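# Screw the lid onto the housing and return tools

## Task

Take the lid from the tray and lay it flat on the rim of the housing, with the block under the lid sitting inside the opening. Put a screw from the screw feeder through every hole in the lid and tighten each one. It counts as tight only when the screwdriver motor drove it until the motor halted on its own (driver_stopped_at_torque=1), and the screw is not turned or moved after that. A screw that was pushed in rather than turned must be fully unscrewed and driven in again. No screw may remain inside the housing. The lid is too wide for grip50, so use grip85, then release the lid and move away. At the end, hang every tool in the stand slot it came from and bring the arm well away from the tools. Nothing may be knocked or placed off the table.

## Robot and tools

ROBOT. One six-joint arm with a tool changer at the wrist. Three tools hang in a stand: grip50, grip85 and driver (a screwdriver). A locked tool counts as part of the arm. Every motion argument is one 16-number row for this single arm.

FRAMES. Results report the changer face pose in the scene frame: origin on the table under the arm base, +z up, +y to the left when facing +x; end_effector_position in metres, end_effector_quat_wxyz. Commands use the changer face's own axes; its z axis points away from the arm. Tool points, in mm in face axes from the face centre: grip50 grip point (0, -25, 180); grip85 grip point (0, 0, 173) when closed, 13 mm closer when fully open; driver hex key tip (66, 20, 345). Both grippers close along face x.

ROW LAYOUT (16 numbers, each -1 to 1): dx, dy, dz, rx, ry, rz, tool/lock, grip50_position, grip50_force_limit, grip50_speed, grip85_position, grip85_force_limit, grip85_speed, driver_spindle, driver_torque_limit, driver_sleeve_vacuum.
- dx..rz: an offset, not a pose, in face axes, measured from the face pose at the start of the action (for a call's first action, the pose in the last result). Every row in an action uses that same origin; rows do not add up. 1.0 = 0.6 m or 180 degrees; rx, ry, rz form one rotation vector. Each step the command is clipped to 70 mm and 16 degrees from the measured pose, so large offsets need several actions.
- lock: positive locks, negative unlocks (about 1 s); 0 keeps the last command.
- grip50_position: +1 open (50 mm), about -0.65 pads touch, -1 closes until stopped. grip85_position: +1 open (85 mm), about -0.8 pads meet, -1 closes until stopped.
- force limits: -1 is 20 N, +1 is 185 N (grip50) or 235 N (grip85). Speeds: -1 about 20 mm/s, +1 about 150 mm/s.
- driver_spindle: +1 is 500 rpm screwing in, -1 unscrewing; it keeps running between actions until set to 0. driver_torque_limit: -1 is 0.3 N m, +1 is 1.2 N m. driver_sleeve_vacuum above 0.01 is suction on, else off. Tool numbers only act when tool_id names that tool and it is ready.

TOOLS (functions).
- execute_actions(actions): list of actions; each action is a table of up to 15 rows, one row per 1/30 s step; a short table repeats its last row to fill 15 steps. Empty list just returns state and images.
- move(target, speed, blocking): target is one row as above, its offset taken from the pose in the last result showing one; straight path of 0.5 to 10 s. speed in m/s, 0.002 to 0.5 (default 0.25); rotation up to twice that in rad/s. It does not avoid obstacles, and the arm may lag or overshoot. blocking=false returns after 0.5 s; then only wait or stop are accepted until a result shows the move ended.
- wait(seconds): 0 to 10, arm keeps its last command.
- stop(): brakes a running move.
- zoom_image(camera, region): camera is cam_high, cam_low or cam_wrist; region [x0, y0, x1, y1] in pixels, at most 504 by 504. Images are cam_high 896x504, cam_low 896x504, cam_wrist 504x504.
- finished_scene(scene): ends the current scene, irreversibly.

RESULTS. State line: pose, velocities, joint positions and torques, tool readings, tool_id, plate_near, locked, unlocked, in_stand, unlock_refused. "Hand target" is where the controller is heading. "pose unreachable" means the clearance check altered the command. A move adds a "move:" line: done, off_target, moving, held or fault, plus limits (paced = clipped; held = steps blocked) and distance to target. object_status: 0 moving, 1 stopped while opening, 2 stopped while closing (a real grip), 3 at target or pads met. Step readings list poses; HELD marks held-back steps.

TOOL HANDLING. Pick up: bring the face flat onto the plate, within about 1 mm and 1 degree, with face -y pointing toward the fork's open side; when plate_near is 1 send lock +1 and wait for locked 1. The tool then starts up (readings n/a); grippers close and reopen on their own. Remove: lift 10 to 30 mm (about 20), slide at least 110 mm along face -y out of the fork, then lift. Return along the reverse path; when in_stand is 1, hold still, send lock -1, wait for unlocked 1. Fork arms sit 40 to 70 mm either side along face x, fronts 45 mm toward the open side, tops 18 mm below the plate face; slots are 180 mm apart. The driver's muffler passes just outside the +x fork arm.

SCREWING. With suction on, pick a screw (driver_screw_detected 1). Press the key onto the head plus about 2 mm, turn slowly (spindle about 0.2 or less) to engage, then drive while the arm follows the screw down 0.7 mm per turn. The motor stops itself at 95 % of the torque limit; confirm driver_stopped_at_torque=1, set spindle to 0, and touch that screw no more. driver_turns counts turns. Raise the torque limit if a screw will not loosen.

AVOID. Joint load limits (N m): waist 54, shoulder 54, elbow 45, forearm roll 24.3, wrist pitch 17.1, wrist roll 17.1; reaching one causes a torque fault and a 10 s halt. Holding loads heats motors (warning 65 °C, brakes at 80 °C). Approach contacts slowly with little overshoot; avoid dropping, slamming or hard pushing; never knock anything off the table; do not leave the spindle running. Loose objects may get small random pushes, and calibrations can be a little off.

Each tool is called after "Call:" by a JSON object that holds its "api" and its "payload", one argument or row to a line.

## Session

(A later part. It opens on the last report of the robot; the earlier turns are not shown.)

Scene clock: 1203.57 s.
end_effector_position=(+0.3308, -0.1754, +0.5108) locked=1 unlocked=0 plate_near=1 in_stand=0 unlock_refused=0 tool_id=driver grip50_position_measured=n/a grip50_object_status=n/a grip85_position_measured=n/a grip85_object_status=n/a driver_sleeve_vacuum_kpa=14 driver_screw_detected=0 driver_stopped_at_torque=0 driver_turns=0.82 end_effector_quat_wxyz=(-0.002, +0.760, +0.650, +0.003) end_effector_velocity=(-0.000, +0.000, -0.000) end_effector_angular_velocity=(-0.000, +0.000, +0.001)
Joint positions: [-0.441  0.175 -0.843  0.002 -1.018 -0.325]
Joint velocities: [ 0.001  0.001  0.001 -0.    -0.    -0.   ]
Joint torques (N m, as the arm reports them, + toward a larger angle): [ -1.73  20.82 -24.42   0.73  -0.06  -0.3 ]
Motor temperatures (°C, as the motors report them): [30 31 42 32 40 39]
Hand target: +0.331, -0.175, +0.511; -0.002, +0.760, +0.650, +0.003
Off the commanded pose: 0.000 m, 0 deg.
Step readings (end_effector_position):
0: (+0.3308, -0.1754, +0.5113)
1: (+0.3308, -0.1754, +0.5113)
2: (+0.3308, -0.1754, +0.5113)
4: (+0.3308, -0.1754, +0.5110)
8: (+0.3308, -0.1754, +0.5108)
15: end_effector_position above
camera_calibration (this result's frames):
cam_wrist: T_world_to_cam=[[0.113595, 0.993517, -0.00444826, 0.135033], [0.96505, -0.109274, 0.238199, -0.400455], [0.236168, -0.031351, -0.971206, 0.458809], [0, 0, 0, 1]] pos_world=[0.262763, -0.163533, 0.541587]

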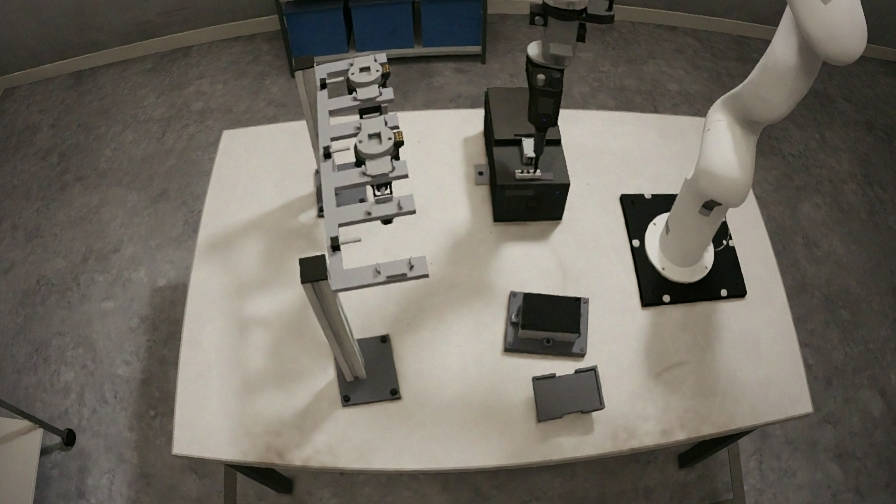

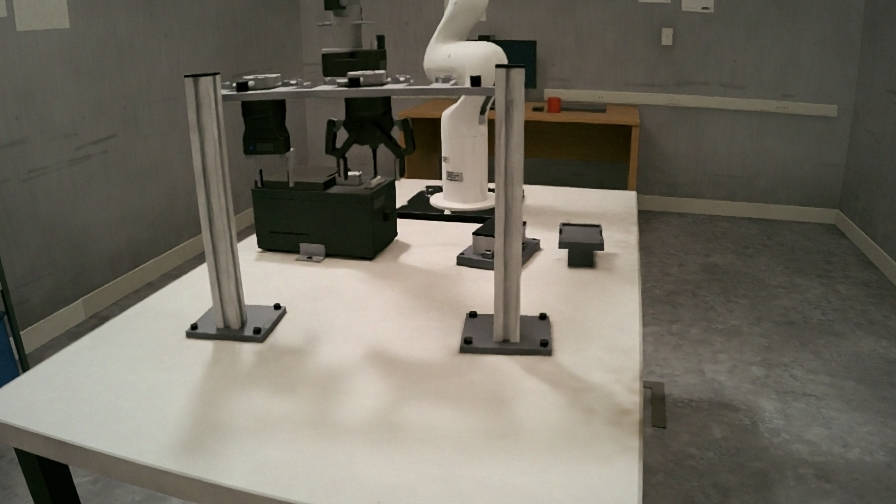

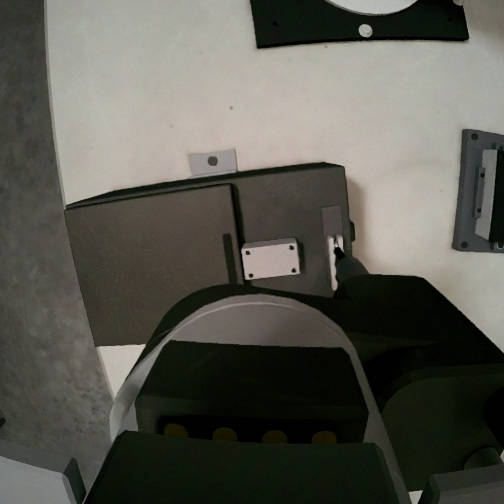

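Call:
{"api": "move", "payload": {
  "target": [0,0,-0.035,0,0,0,0,0,0,0,0,0,0,0,-1,-1],
  "speed": 0.02
}}

Call:
{"api": "zoom_image", "payload": {
  "camera": "cam_wrist",
  "region": [315,225,360,270]
}}

Call:
{"api": "zoom_image", "payload": {
  "camera": "cam_high",
  "region": [510,150,560,190]
}}

Scene clock: 1222.80 s.
end_effector_position=(+0.3308, -0.1755, +0.5317) locked=1 unlocked=0 plate_near=1 in_stand=0 unlock_refused=0 tool_id=driver grip50_position_measured=n/a grip50_object_status=n/a grip85_position_measured=n/a grip85_object_status=n/a driver_sleeve_vacuum_kpa=0 driver_screw_detected=0 driver_stopped_at_torque=0 driver_turns=0.82 end_effector_quat_wxyz=(-0.002, +0.760, +0.650, +0.003) end_effector_velocity=(+0.000, -0.000, +0.001) end_effector_angular_velocity=(+0.000, +0.001, -0.000)
Joint positions: [-0.441  0.186 -0.881  0.002 -1.067 -0.325]
Joint velocities: [ 0.    -0.    -0.002 -0.    -0.003  0.   ]
Joint torques (N m, as the arm reports them, + toward a larger angle): [ -0.24  22.22 -26.43   1.11   0.09  -0.42]
Motor temperatures (°C, as the motors report them): [30 31 42 32 40 39]
Hand target: +0.331, -0.176, +0.532; -0.002, +0.760, +0.650, +0.003
Off the commanded pose: 0.000 m, 0 deg.
move: done
camera_calibration (this result's frames):
cam_wrist: T_world_to_cam=[[0.113523, 0.993526, -0.00440684, 0.135258], [0.965055, -0.109214, 0.238205, -0.40544], [0.236182, -0.0312947, -0.971205, 0.479122], [0, 0, 0, 1]] pos_world=[0.262757, -0.163668, 0.562499]

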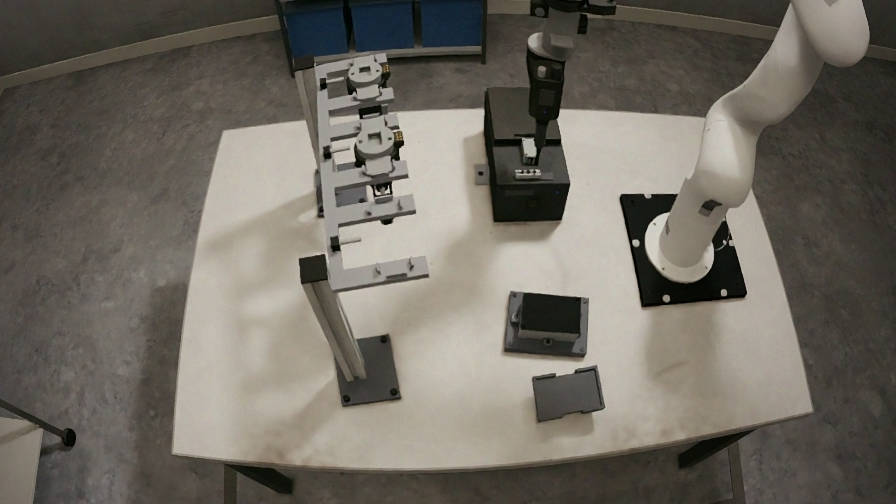

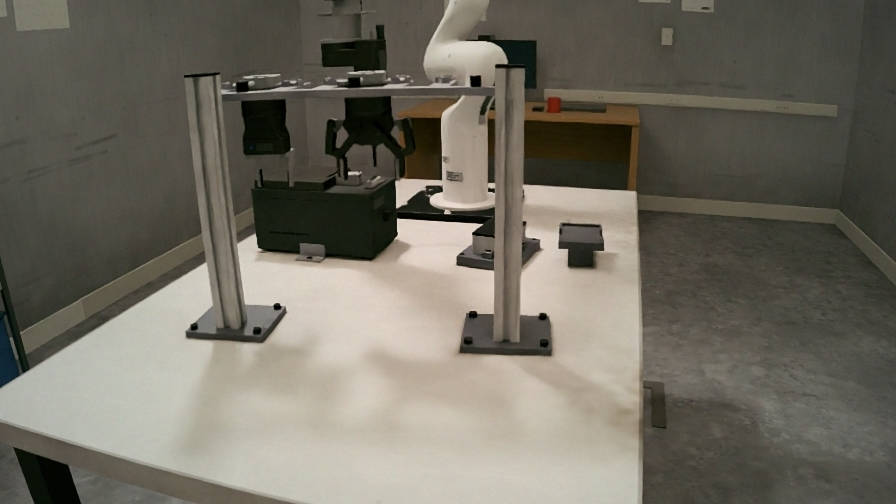

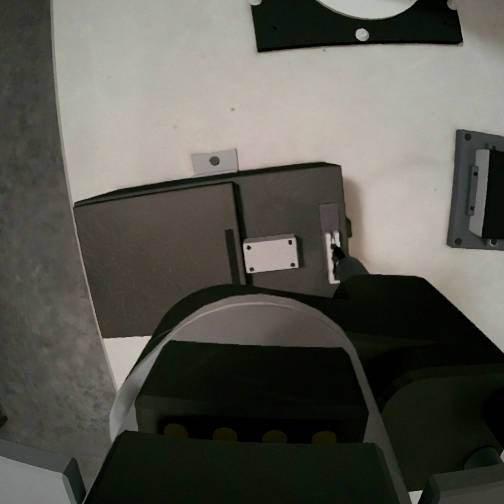

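Region (315, 225, 360, 270) of cam_wrist's 504x504 image, scaled by 11.200, with more detail than that image has.

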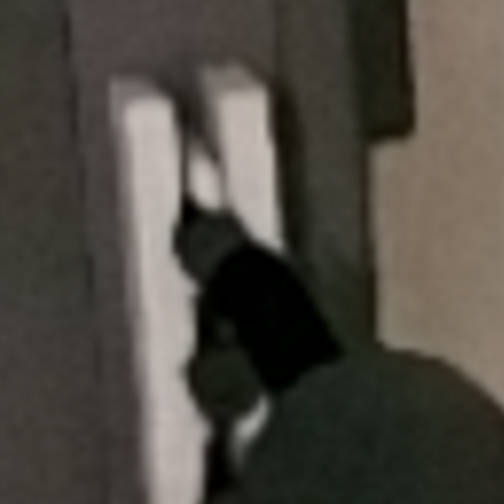

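Region (510, 150, 560, 190) of cam_high's 896x504 image, scaled by 10.080, with more detail than that image has; it fills the top 403 rows of this view, and the rest is white.

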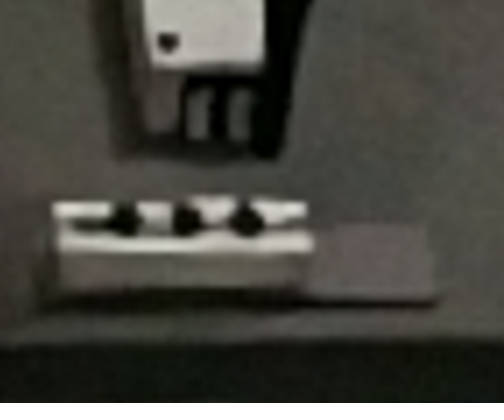

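Call:
{"api": "move", "payload": {
  "target": [-0.0007,0.0008,0.024,0,0,0,0,0,0,0,0,0,0,0,-1,-1],
  "speed": 0.015
}}

Call:
{"api": "move", "payload": {
  "target": [0,0,0.0075,0,0,0,0,0,0,0,0,0,0,0,-1,-1],
  "speed": 0.004
}}

Call:
{"api": "execute_actions", "payload": {
  "actions": [
    [[0,0,0.0004,0,0,0,0,0,0,0,0,0,0,0.1,-1,-1],[0,0,0.0008,0,0,0,0,0,0,0,0,0,0,0.1,-1,-1],[0,0,0.0012,0,0,0,0,0,0,0,0,0,0,0.1,-1,-1],[0,0,0.0017,0,0,0,0,0,0,0,0,0,0,0.1,-1,-1]],
    [[0,0,0.0008,0,0,0,0,0,0,0,0,0,0,0.1,-1,-1]],
    [[0,0,0,0,0,0,0,0,0,0,0,0,0,0,-1,-1]],
    [[0,0,0.001,0,0,0,0,0,0,0,0,0,0,0,-1,1]],
    [[0,0,0,0,0,0,0,0,0,0,0,0,0,0,-1,1]]
  ]
}}

Scene clock: 1274.10 s.
end_effector_position=(+0.3312, -0.1759, +0.5173) locked=1 unlocked=0 plate_near=1 in_stand=0 unlock_refused=0 tool_id=driver grip50_position_measured=n/a grip50_object_status=n/a grip85_position_measured=n/a grip85_object_status=n/a driver_sleeve_vacuum_kpa=0 driver_screw_detected=0 driver_stopped_at_torque=0 driver_turns=0.82 end_effector_quat_wxyz=(-0.002, +0.760, +0.650, +0.003) end_effector_velocity=(+0.000, -0.000, -0.000) end_effector_angular_velocity=(-0.001, -0.001, +0.001)
Joint positions: [-0.442  0.177 -0.856  0.002 -1.033 -0.326]
Joint velocities: [ 0.    -0.     0.    -0.001  0.002 -0.001]
Joint torques (N m, as the arm reports them, + toward a larger angle): [ -2.11  23.7  -26.49   1.16   0.08  -0.27]
Motor temperatures (°C, as the motors report them): [30 31 42 32 40 39]
Hand target: +0.331, -0.176, +0.517; -0.002, +0.760, +0.650, +0.003
Off the commanded pose: 0.000 m, 0 deg.
move: done
camera_calibration (this result's frames):
cam_wrist: T_world_to_cam=[[0.113573, 0.99352, -0.00443547, 0.135543], [0.965052, -0.109256, 0.238199, -0.402465], [0.236171, -0.0313335, -0.971206, 0.465083], [0, 0, 0, 1]] pos_world=[0.263166, -0.164064, 0.548159]

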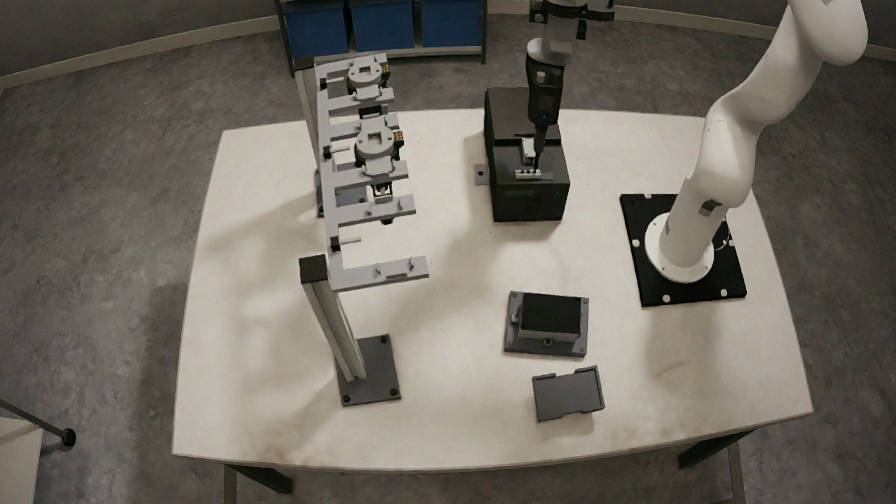

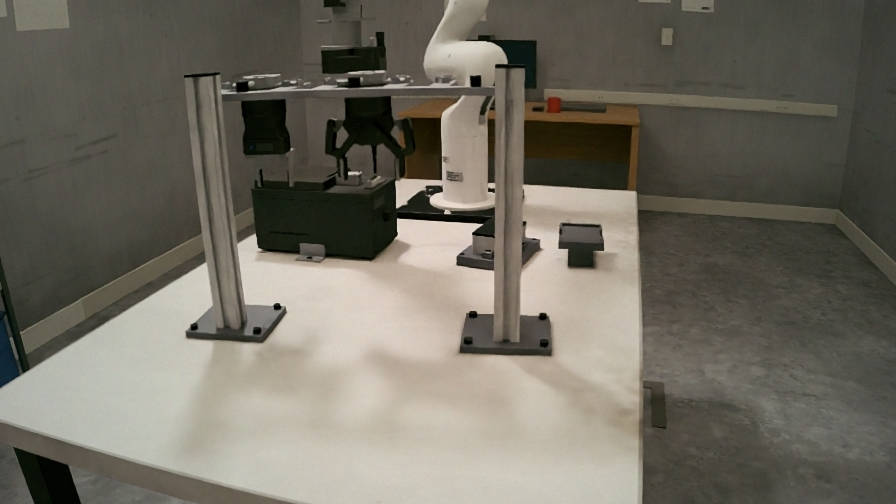

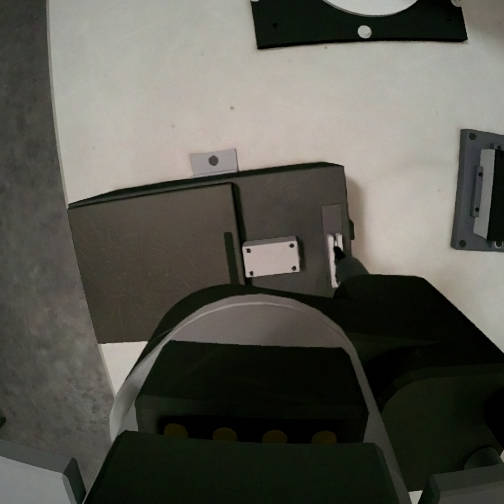

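Scene clock: 1275.43 s.
end_effector_position=(+0.3312, -0.1759, +0.5130) locked=1 unlocked=0 plate_near=1 in_stand=0 unlock_refused=0 tool_id=driver grip50_position_measured=n/a grip50_object_status=n/a grip85_position_measured=n/a grip85_object_status=n/a driver_sleeve_vacuum_kpa=0 driver_screw_detected=0 driver_stopped_at_torque=0 driver_turns=0.82 end_effector_quat_wxyz=(-0.002, +0.760, +0.650, +0.003) end_effector_velocity=(-0.000, +0.000, -0.000) end_effector_angular_velocity=(+0.001, +0.001, +0.000)
Joint positions: [-0.442  0.175 -0.848  0.002 -1.023 -0.326]
Joint velocities: [ 0.001  0.     0.001  0.001 -0.     0.   ]
Joint torques (N m, as the arm reports them, + toward a larger angle): [ -1.14  21.65 -25.54   0.84   0.13  -0.29]
Motor temperatures (°C, as the motors report them): [30 31 42 32 40 39]
Hand target: +0.331, -0.176, +0.513; -0.002, +0.760, +0.650, +0.003
Off the commanded pose: 0.000 m, 0 deg.
move: done
camera_calibration (this result's frames):
cam_wrist: T_world_to_cam=[[0.113609, 0.993515, -0.00447733, 0.135505], [0.964982, -0.109271, 0.238473, -0.401598], [0.236438, -0.0314132, -0.971139, 0.460762], [0, 0, 0, 1]] pos_world=[0.263199, -0.164036, 0.543841]

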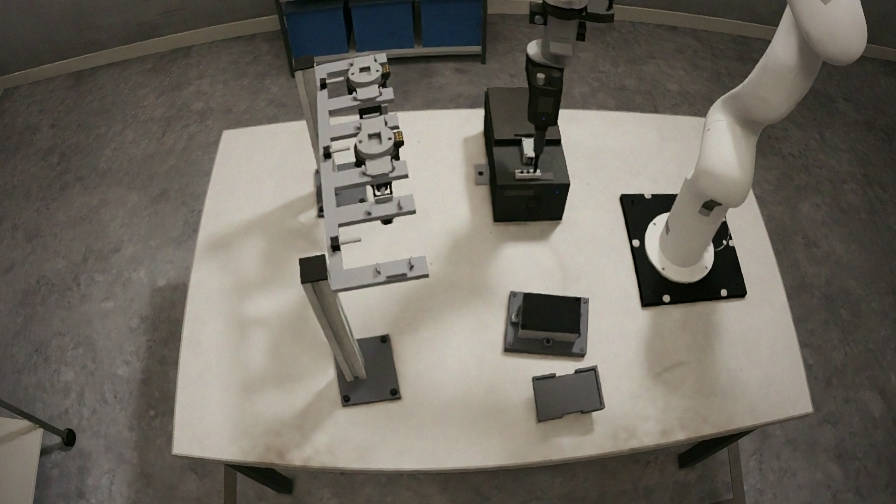

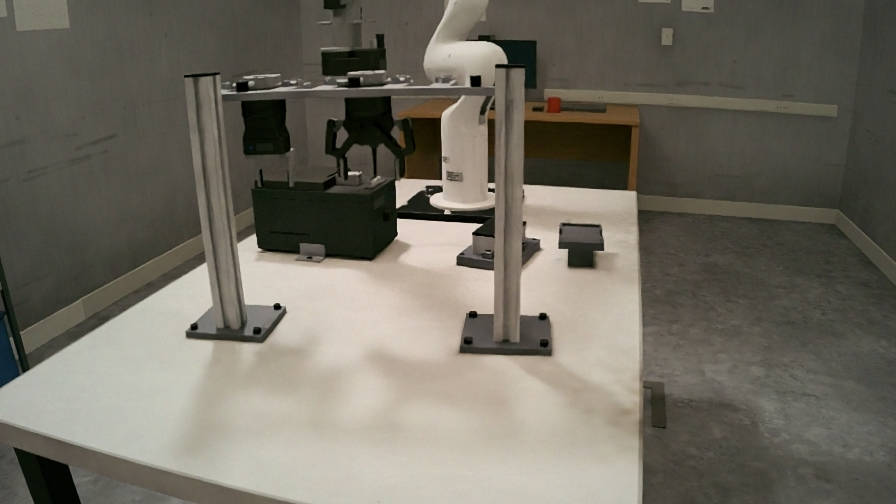

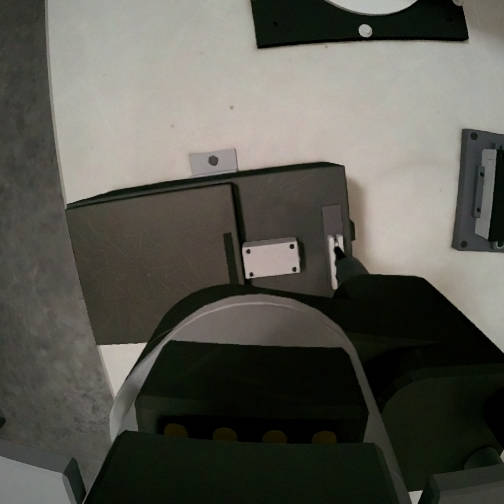

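Scene clock: 1277.93 s.
end_effector_position=(+0.3313, -0.1759, +0.5110) locked=1 unlocked=0 plate_near=1 in_stand=0 unlock_refused=0 tool_id=driver grip50_position_measured=n/a grip50_object_status=n/a grip85_position_measured=n/a grip85_object_status=n/a driver_sleeve_vacuum_kpa=14 driver_screw_detected=0 driver_stopped_at_torque=0 driver_turns=1.65 end_effector_quat_wxyz=(-0.002, +0.760, +0.650, +0.003) end_effector_velocity=(+0.000, -0.000, +0.001) end_effector_angular_velocity=(-0.002, -0.002, +0.000)
Joint positions: [-0.442  0.174 -0.844  0.002 -1.018 -0.326]
Joint velocities: [ 0.     0.001 -0.    -0.001  0.001  0.001]
Joint torques (N m, as the arm reports them, + toward a larger angle): [ -1.99  21.33 -24.79   0.96  -0.04  -0.23]
Motor temperatures (°C, as the motors report them): [30 31 42 32 40 39]
Hand target: +0.331, -0.176, +0.511; -0.002, +0.760, +0.650, +0.003
Off the commanded pose: 0.000 m, 0 deg.
Step readings (end_effector_position; steps 1 to 15: 1st action; 16 to 30: 2nd action; 31 to 45: 3rd action; 46 to 60: 4th action; 61 to 75: 5th action):
0: (+0.3312, -0.1759, +0.5130)
1: (+0.3313, -0.1759, +0.5130)
2: (+0.3313, -0.1759, +0.5130)
4: (+0.3313, -0.1759, +0.5129)
8: (+0.3313, -0.1759, +0.5122)
15: (+0.3313, -0.1759, +0.5121)
16: (+0.3313, -0.1759, +0.5121)
17: (+0.3313, -0.1759, +0.5120)
19: (+0.3313, -0.1759, +0.5118)
23: (+0.3313, -0.1759, +0.5116)
30: (+0.3313, -0.1759, +0.5116)
31: (+0.3313, -0.1759, +0.5116)
32: (+0.3313, -0.1759, +0.5116)
34: (+0.3313, -0.1759, +0.5116)
38: (+0.3313, -0.1759, +0.5116)
45: (+0.3313, -0.1759, +0.5116)
46: (+0.3313, -0.1759, +0.5116)
47: (+0.3313, -0.1759, +0.5115)
49: (+0.3313, -0.1759, +0.5112)
53: (+0.3313, -0.1759, +0.5110)
60: (+0.3313, -0.1759, +0.5110)
61: (+0.3313, -0.1759, +0.5110)
62: (+0.3313, -0.1759, +0.5110)
64: (+0.3313, -0.1759, +0.5110)
68: (+0.3313, -0.1759, +0.5110)
75: end_effector_position above
camera_calibration (this result's frames):
cam_wrist: T_world_to_cam=[[0.113631, 0.993513, -0.00453248, 0.13551], [0.964941, -0.109274, 0.238638, -0.401205], [0.236594, -0.0314902, -0.971098, 0.458692], [0, 0, 0, 1]] pos_world=[0.263217, -0.164028, 0.541792]

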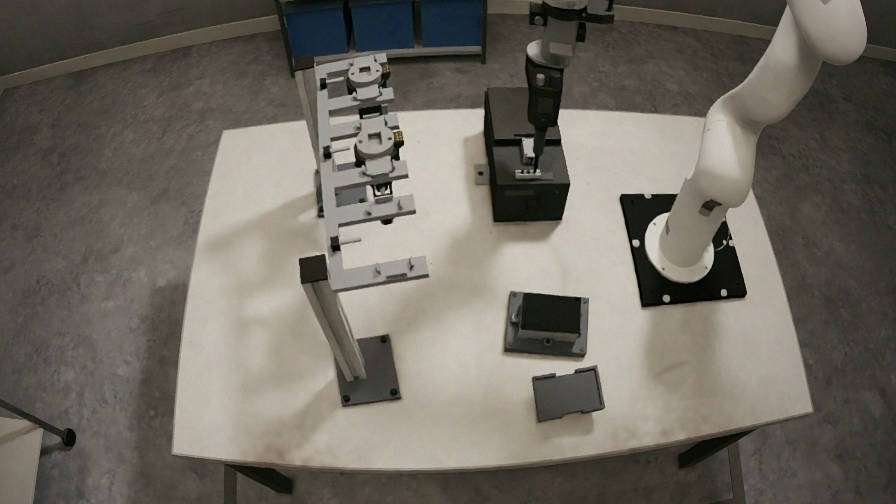

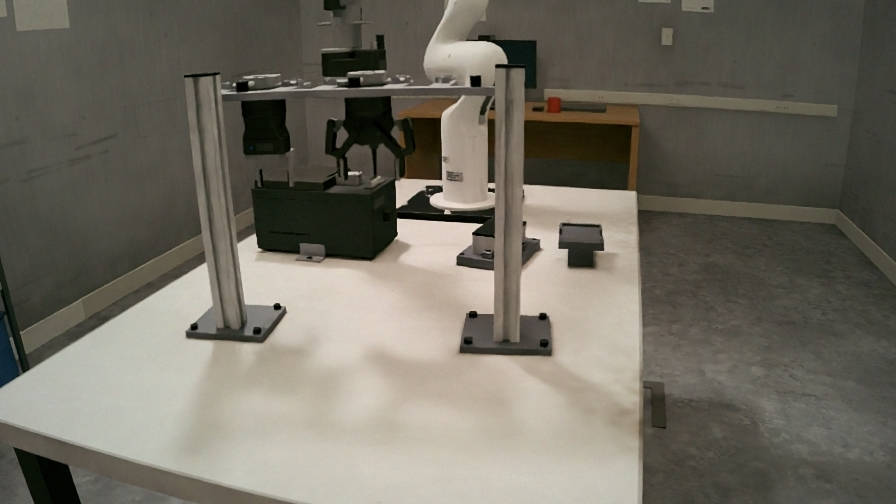

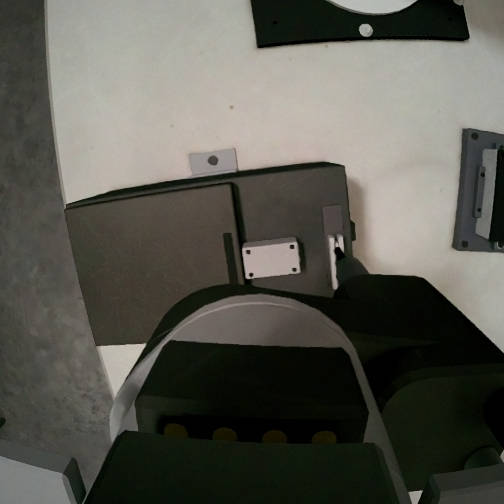

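Call:
{"api": "execute_actions", "payload": {
  "actions": [
    [[0,0,0.0005,0,0,0,0,0,0,0,0,0,0,0.1,-1,1],[0,0,0.001,0,0,0,0,0,0,0,0,0,0,0.1,-1,1],[0,0,0.0015,0,0,0,0,0,0,0,0,0,0,0.1,-1,1],[0,0,0.002,0,0,0,0,0,0,0,0,0,0,0.1,-1,1]],
    [[0,0,0,0,0,0,0,0,0,0,0,0,0,0,-1,1]]
  ]
}}

Call:
{"api": "zoom_image", "payload": {
  "camera": "cam_high",
  "region": [510,150,560,190]
}}

Scene clock: 1287.50 s.
end_effector_position=(+0.3313, -0.1759, +0.5098) locked=1 unlocked=0 plate_near=1 in_stand=0 unlock_refused=0 tool_id=driver grip50_position_measured=n/a grip50_object_status=n/a grip85_position_measured=n/a grip85_object_status=n/a driver_sleeve_vacuum_kpa=14 driver_screw_detected=0 driver_stopped_at_torque=0 driver_turns=2.05 end_effector_quat_wxyz=(-0.002, +0.760, +0.650, +0.003) end_effector_velocity=(+0.000, -0.000, +0.000) end_effector_angular_velocity=(+0.000, -0.000, -0.001)
Joint positions: [-0.442  0.173 -0.842  0.002 -1.015 -0.326]
Joint velocities: [-0.001 -0.    -0.001  0.    -0.     0.001]
Joint torques (N m, as the arm reports them, + toward a larger angle): [ -2.36  20.21 -24.43   0.35  -0.04  -0.28]
Motor temperatures (°C, as the motors report them): [30 31 42 32 40 39]
Hand target: +0.331, -0.176, +0.510; -0.002, +0.760, +0.650, +0.003
Off the commanded pose: 0.000 m, 0 deg.
Step readings (end_effector_position; steps 1 to 15: 1st action; 16 to 30: 2nd action):
0: (+0.3313, -0.1759, +0.5110)
1: (+0.3313, -0.1759, +0.5110)
2: (+0.3313, -0.1759, +0.5110)
4: (+0.3313, -0.1759, +0.5107)
8: (+0.3313, -0.1759, +0.5100)
15: (+0.3313, -0.1759, +0.5098)
16: (+0.3313, -0.1759, +0.5098)
17: (+0.3313, -0.1759, +0.5098)
19: (+0.3313, -0.1759, +0.5098)
23: (+0.3313, -0.1759, +0.5098)
30: end_effector_position above
camera_calibration (this result's frames):
cam_wrist: T_world_to_cam=[[0.113639, 0.993512, -0.00455673, 0.135511], [0.964926, -0.109274, 0.2387, -0.400961], [0.236653, -0.0315224, -0.971083, 0.457521], [0, 0, 0, 1]] pos_world=[0.263225, -0.164024, 0.540618]

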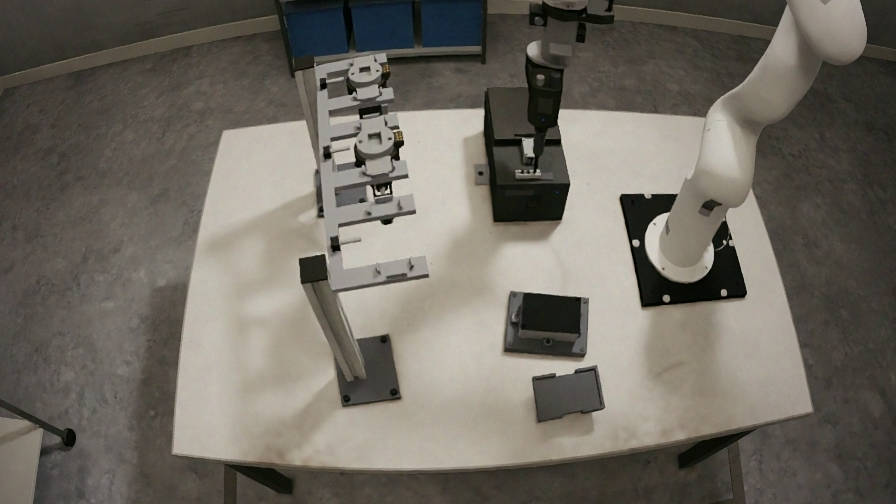

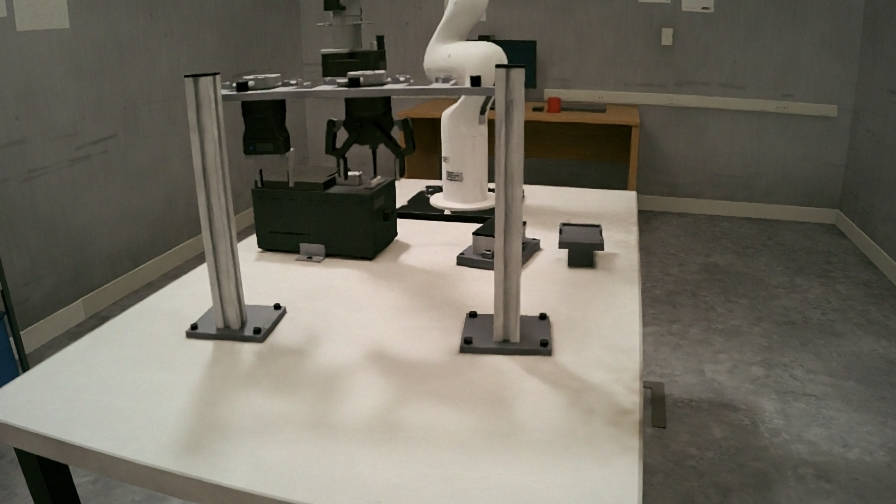

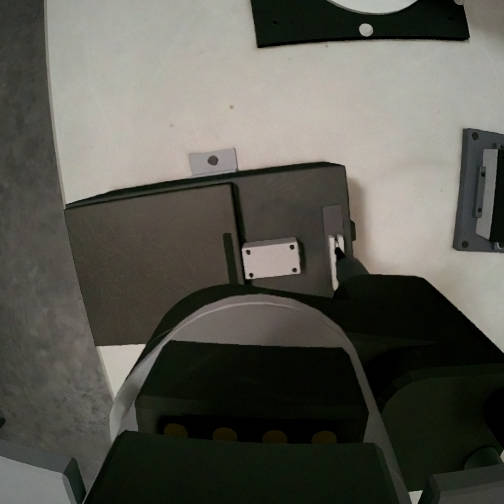

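Region (510, 150, 560, 190) of cam_high's 896x504 image, scaled by 10.080, with more detail than that image has; it fills the top 403 rows of this view, and the rest is white.

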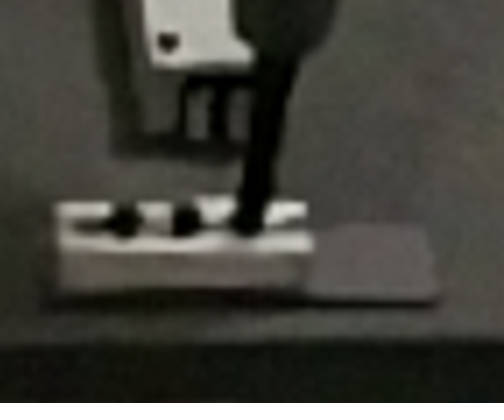

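Call:
{"api": "execute_actions", "payload": {
  "actions": [
    [[0,0,0.0005,0,0,0,0,0,0,0,0,0,0,0.1,-1,1],[0,0,0.001,0,0,0,0,0,0,0,0,0,0,0.1,-1,1],[0,0,0.0015,0,0,0,0,0,0,0,0,0,0,0.1,-1,1],[0,0,0.002,0,0,0,0,0,0,0,0,0,0,0.1,-1,1]],
    [[0,0,0,0,0,0,0,0,0,0,0,0,0,0,-1,1]]
  ]
}}

Scene clock: 1295.17 s.
end_effector_position=(+0.3313, -0.1759, +0.5087) locked=1 unlocked=0 plate_near=1 in_stand=0 unlock_refused=0 tool_id=driver grip50_position_measured=n/a grip50_object_status=n/a grip85_position_measured=n/a grip85_object_status=n/a driver_sleeve_vacuum_kpa=14 driver_screw_detected=0 driver_stopped_at_torque=0 driver_turns=2.46 end_effector_quat_wxyz=(-0.002, +0.760, +0.650, +0.003) end_effector_velocity=(-0.000, +0.000, +0.000) end_effector_angular_velocity=(+0.000, +0.001, -0.000)
Joint positions: [-0.442  0.172 -0.84   0.002 -1.012 -0.326]
Joint velocities: [ 0.     0.     0.    -0.    -0.001  0.001]
Joint torques (N m, as the arm reports them, + toward a larger angle): [ -2.24  20.07 -24.54   0.59  -0.18  -0.23]
Motor temperatures (°C, as the motors report them): [30 31 42 32 40 39]
Hand target: +0.331, -0.176, +0.509; -0.002, +0.760, +0.650, +0.003
Off the commanded pose: 0.000 m, 0 deg.
Step readings (end_effector_position; steps 1 to 15: 1st action; 16 to 30: 2nd action):
0: (+0.3313, -0.1759, +0.5098)
1: (+0.3313, -0.1759, +0.5098)
2: (+0.3313, -0.1759, +0.5098)
4: (+0.3313, -0.1759, +0.5095)
8: (+0.3313, -0.1759, +0.5088)
15: (+0.3313, -0.1759, +0.5087)
16: (+0.3313, -0.1759, +0.5087)
17: (+0.3313, -0.1759, +0.5087)
19: (+0.3313, -0.1759, +0.5087)
23: (+0.3313, -0.1759, +0.5087)
30: end_effector_position above
camera_calibration (this result's frames):
cam_wrist: T_world_to_cam=[[0.113651, 0.99351, -0.00457862, 0.135507], [0.964905, -0.109279, 0.238781, -0.40073], [0.236731, -0.0315557, -0.971063, 0.456341], [0, 0, 0, 1]] pos_world=[0.263236, -0.164018, 0.539443]

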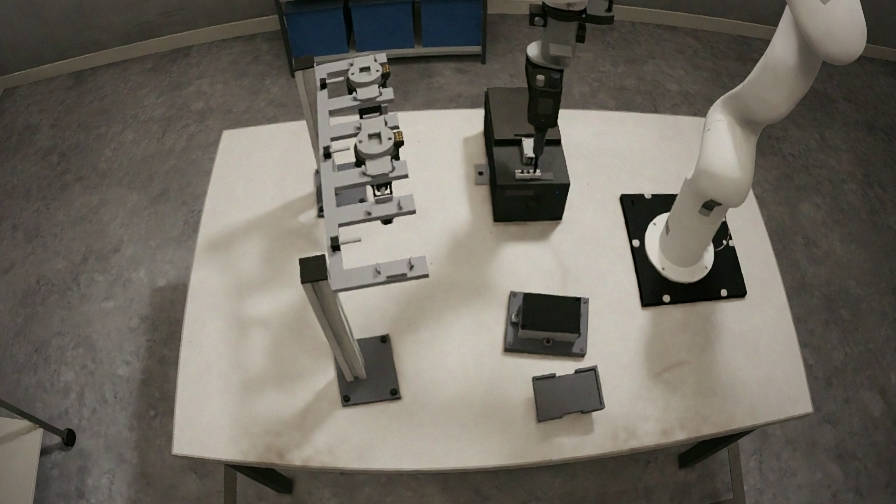

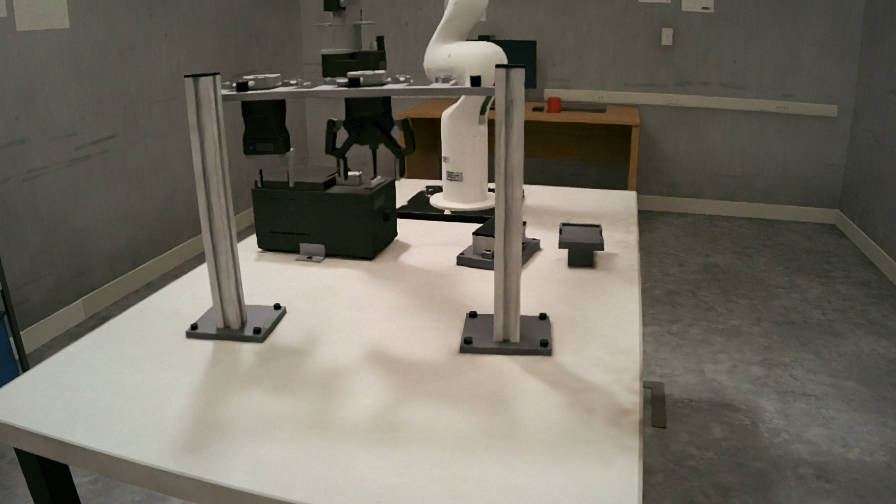

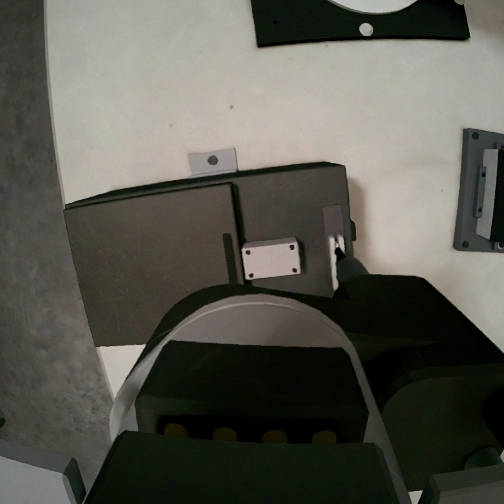

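Call:
{"api": "move", "payload": {
  "target": [0,0,-0.012,0,0,0,0,0,0,0,0,0,0,0,-1,-1],
  "speed": 0.01
}}

Call:
{"api": "zoom_image", "payload": {
  "camera": "cam_low",
  "region": [350,150,400,195]
}}

Call:
{"api": "zoom_image", "payload": {
  "camera": "cam_wrist",
  "region": [320,230,355,265]
}}

Call:
{"api": "zoom_image", "payload": {
  "camera": "cam_high",
  "region": [520,155,550,180]
}}

Scene clock: 1305.83 s.
end_effector_position=(+0.3313, -0.1759, +0.5157) locked=1 unlocked=0 plate_near=1 in_stand=0 unlock_refused=0 tool_id=driver grip50_position_measured=n/a grip50_object_status=n/a grip85_position_measured=n/a grip85_object_status=n/a driver_sleeve_vacuum_kpa=0 driver_screw_detected=0 driver_stopped_at_torque=0 driver_turns=2.46 end_effector_quat_wxyz=(-0.002, +0.760, +0.650, +0.003) end_effector_velocity=(-0.000, +0.000, +0.001) end_effector_angular_velocity=(+0.001, +0.002, +0.001)
Joint positions: [-0.442  0.176 -0.853  0.002 -1.029 -0.326]
Joint velocities: [ 0.     0.001 -0.001 -0.    -0.004 -0.   ]
Joint torques (N m, as the arm reports them, + toward a larger angle): [ -1.92  22.69 -26.74   0.66   0.18  -0.24]
Motor temperatures (°C, as the motors report them): [30 31 42 32 40 39]
Hand target: +0.331, -0.176, +0.516; -0.002, +0.760, +0.650, +0.003
Off the commanded pose: 0.000 m, 0 deg.
move: done
camera_calibration (this result's frames):
cam_wrist: T_world_to_cam=[[0.113608, 0.993515, -0.00452022, 0.135562], [0.964948, -0.109256, 0.238617, -0.402322], [0.236576, -0.0314706, -0.971103, 0.463303], [0, 0, 0, 1]] pos_world=[0.263213, -0.164059, 0.546529]

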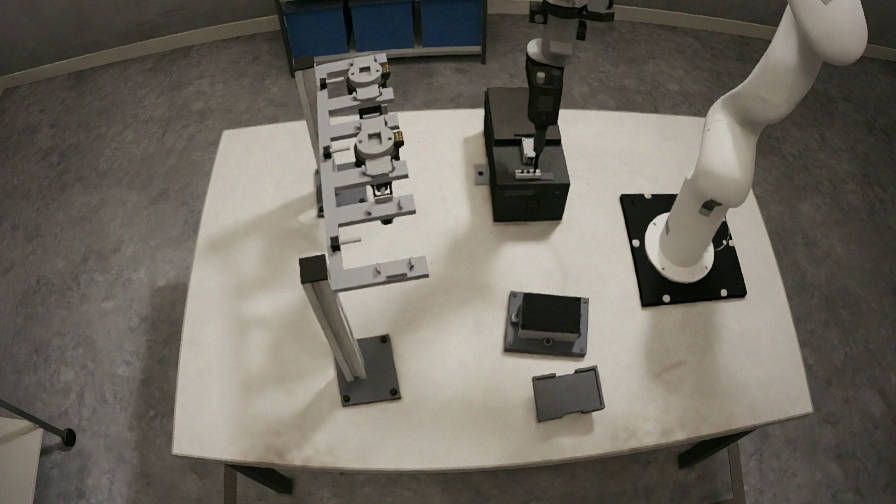

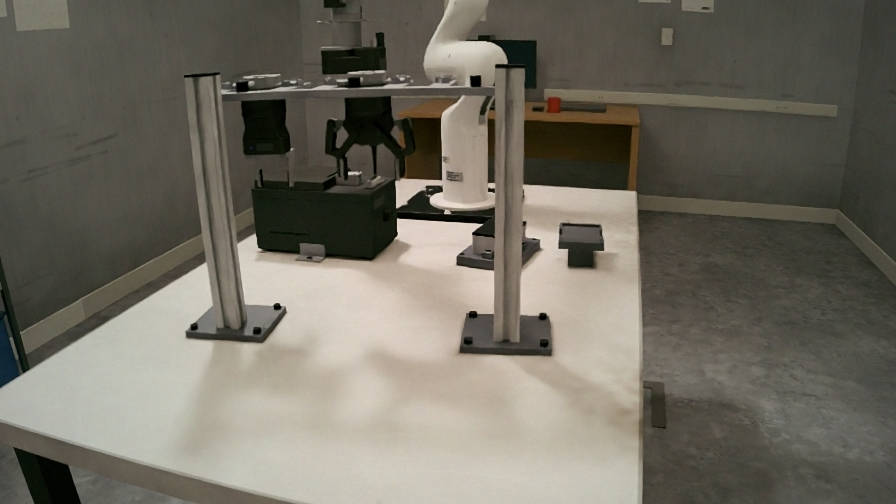

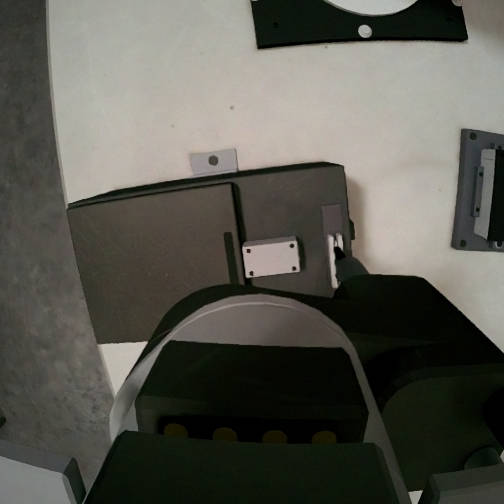

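Region (350, 150, 400, 195) of cam_low's 896x504 image, scaled by 10.080, with more detail than that image has; it fills the top 454 rows of this view, and the rest is white.

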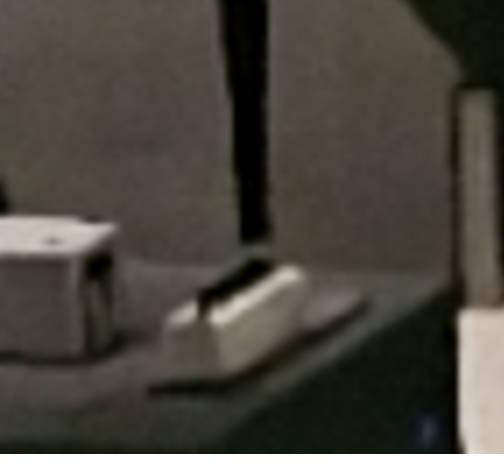

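Region (320, 230, 355, 265) of cam_wrist's 504x504 image, scaled by 14.400, with more detail than that image has.

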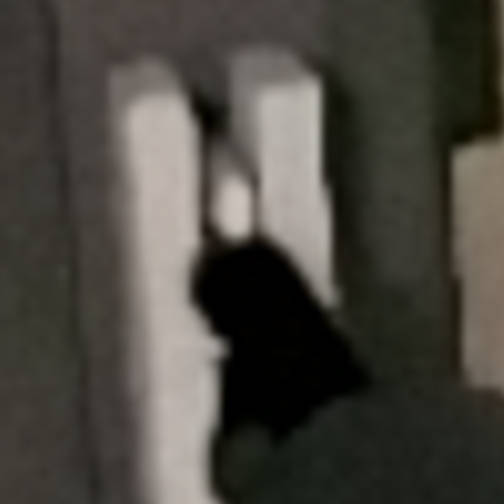

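Region (520, 155, 550, 180) of cam_high's 896x504 image, scaled by 16.800, with more detail than that image has.

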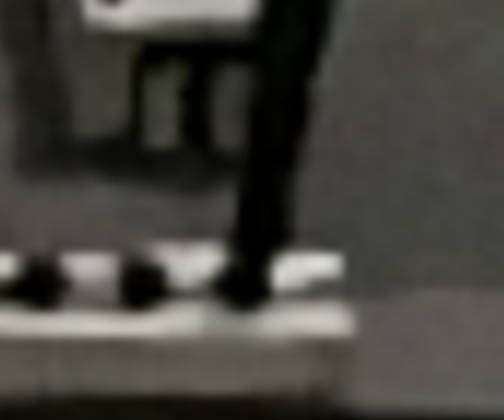

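Call:
{"api": "execute_actions", "payload": {
  "actions": []
}}

Scene clock: 1341.60 s.
end_effector_position=(+0.3313, -0.1759, +0.5159) locked=1 unlocked=0 plate_near=1 in_stand=0 unlock_refused=0 tool_id=driver grip50_position_measured=n/a grip50_object_status=n/a grip85_position_measured=n/a grip85_object_status=n/a driver_sleeve_vacuum_kpa=0 driver_screw_detected=0 driver_stopped_at_torque=0 driver_turns=2.46 end_effector_quat_wxyz=(-0.002, +0.760, +0.650, +0.003) end_effector_velocity=(-0.000, -0.000, -0.000) end_effector_angular_velocity=(-0.000, +0.000, +0.000)
Joint positions: [-0.442  0.177 -0.853  0.002 -1.029 -0.326]
Joint velocities: [-0. -0.  0. -0.  0. -0.]
Joint torques (N m, as the arm reports them, + toward a larger angle): [ -1.69  23.09 -26.22   1.06   0.08  -0.33]
Motor temperatures (°C, as the motors report them): [30 31 42 32 40 39]
Hand target: +0.331, -0.176, +0.516; -0.002, +0.760, +0.650, +0.003
Off the commanded pose: 0.000 m, 0 deg.
camera_calibration (this result's frames):
cam_wrist: T_world_to_cam=[[0.113627, 0.993513, -0.00456486, 0.135585], [0.964906, -0.109258, 0.238787, -0.40245], [0.236739, -0.0315373, -0.971061, 0.463332], [0, 0, 0, 1]] pos_world=[0.263231, -0.164064, 0.546642]

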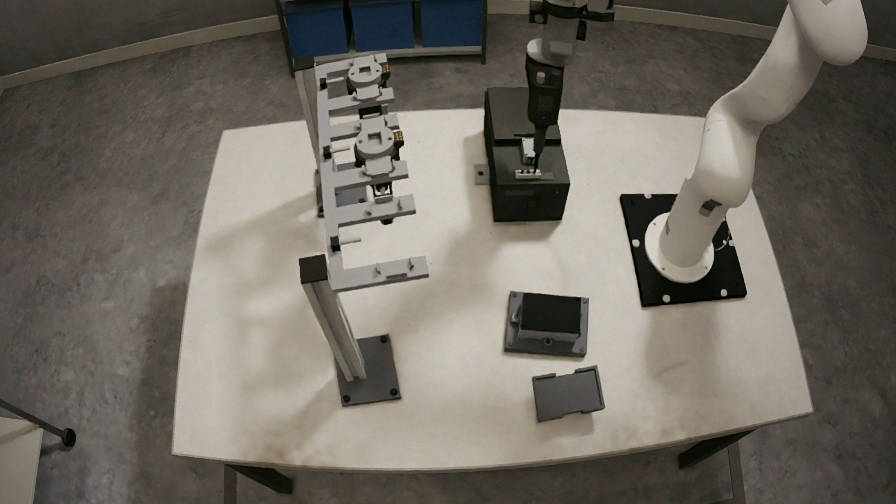

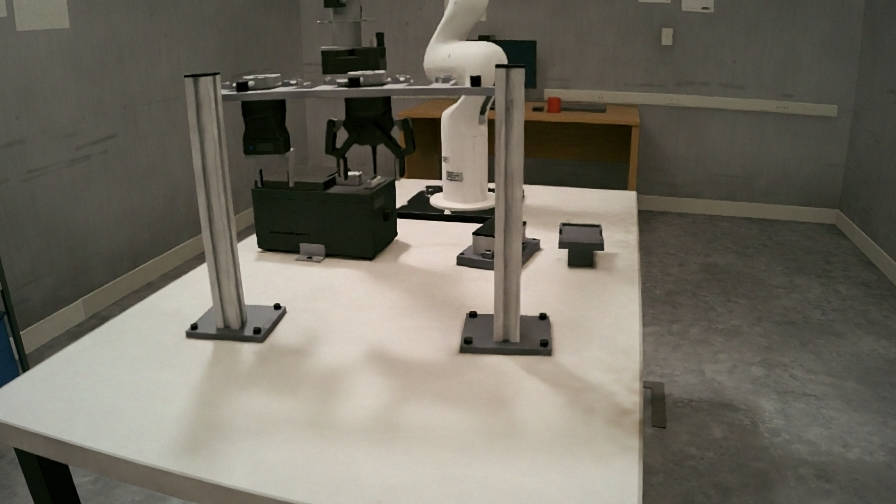

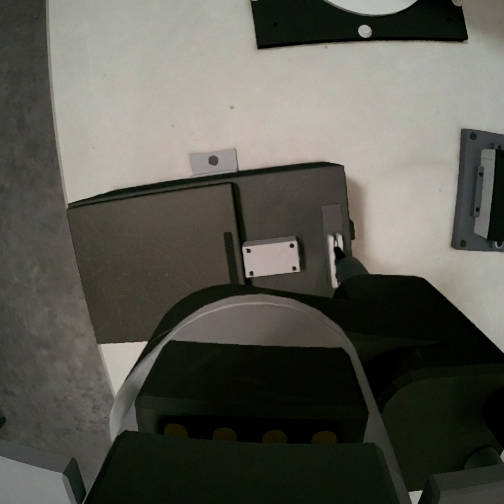

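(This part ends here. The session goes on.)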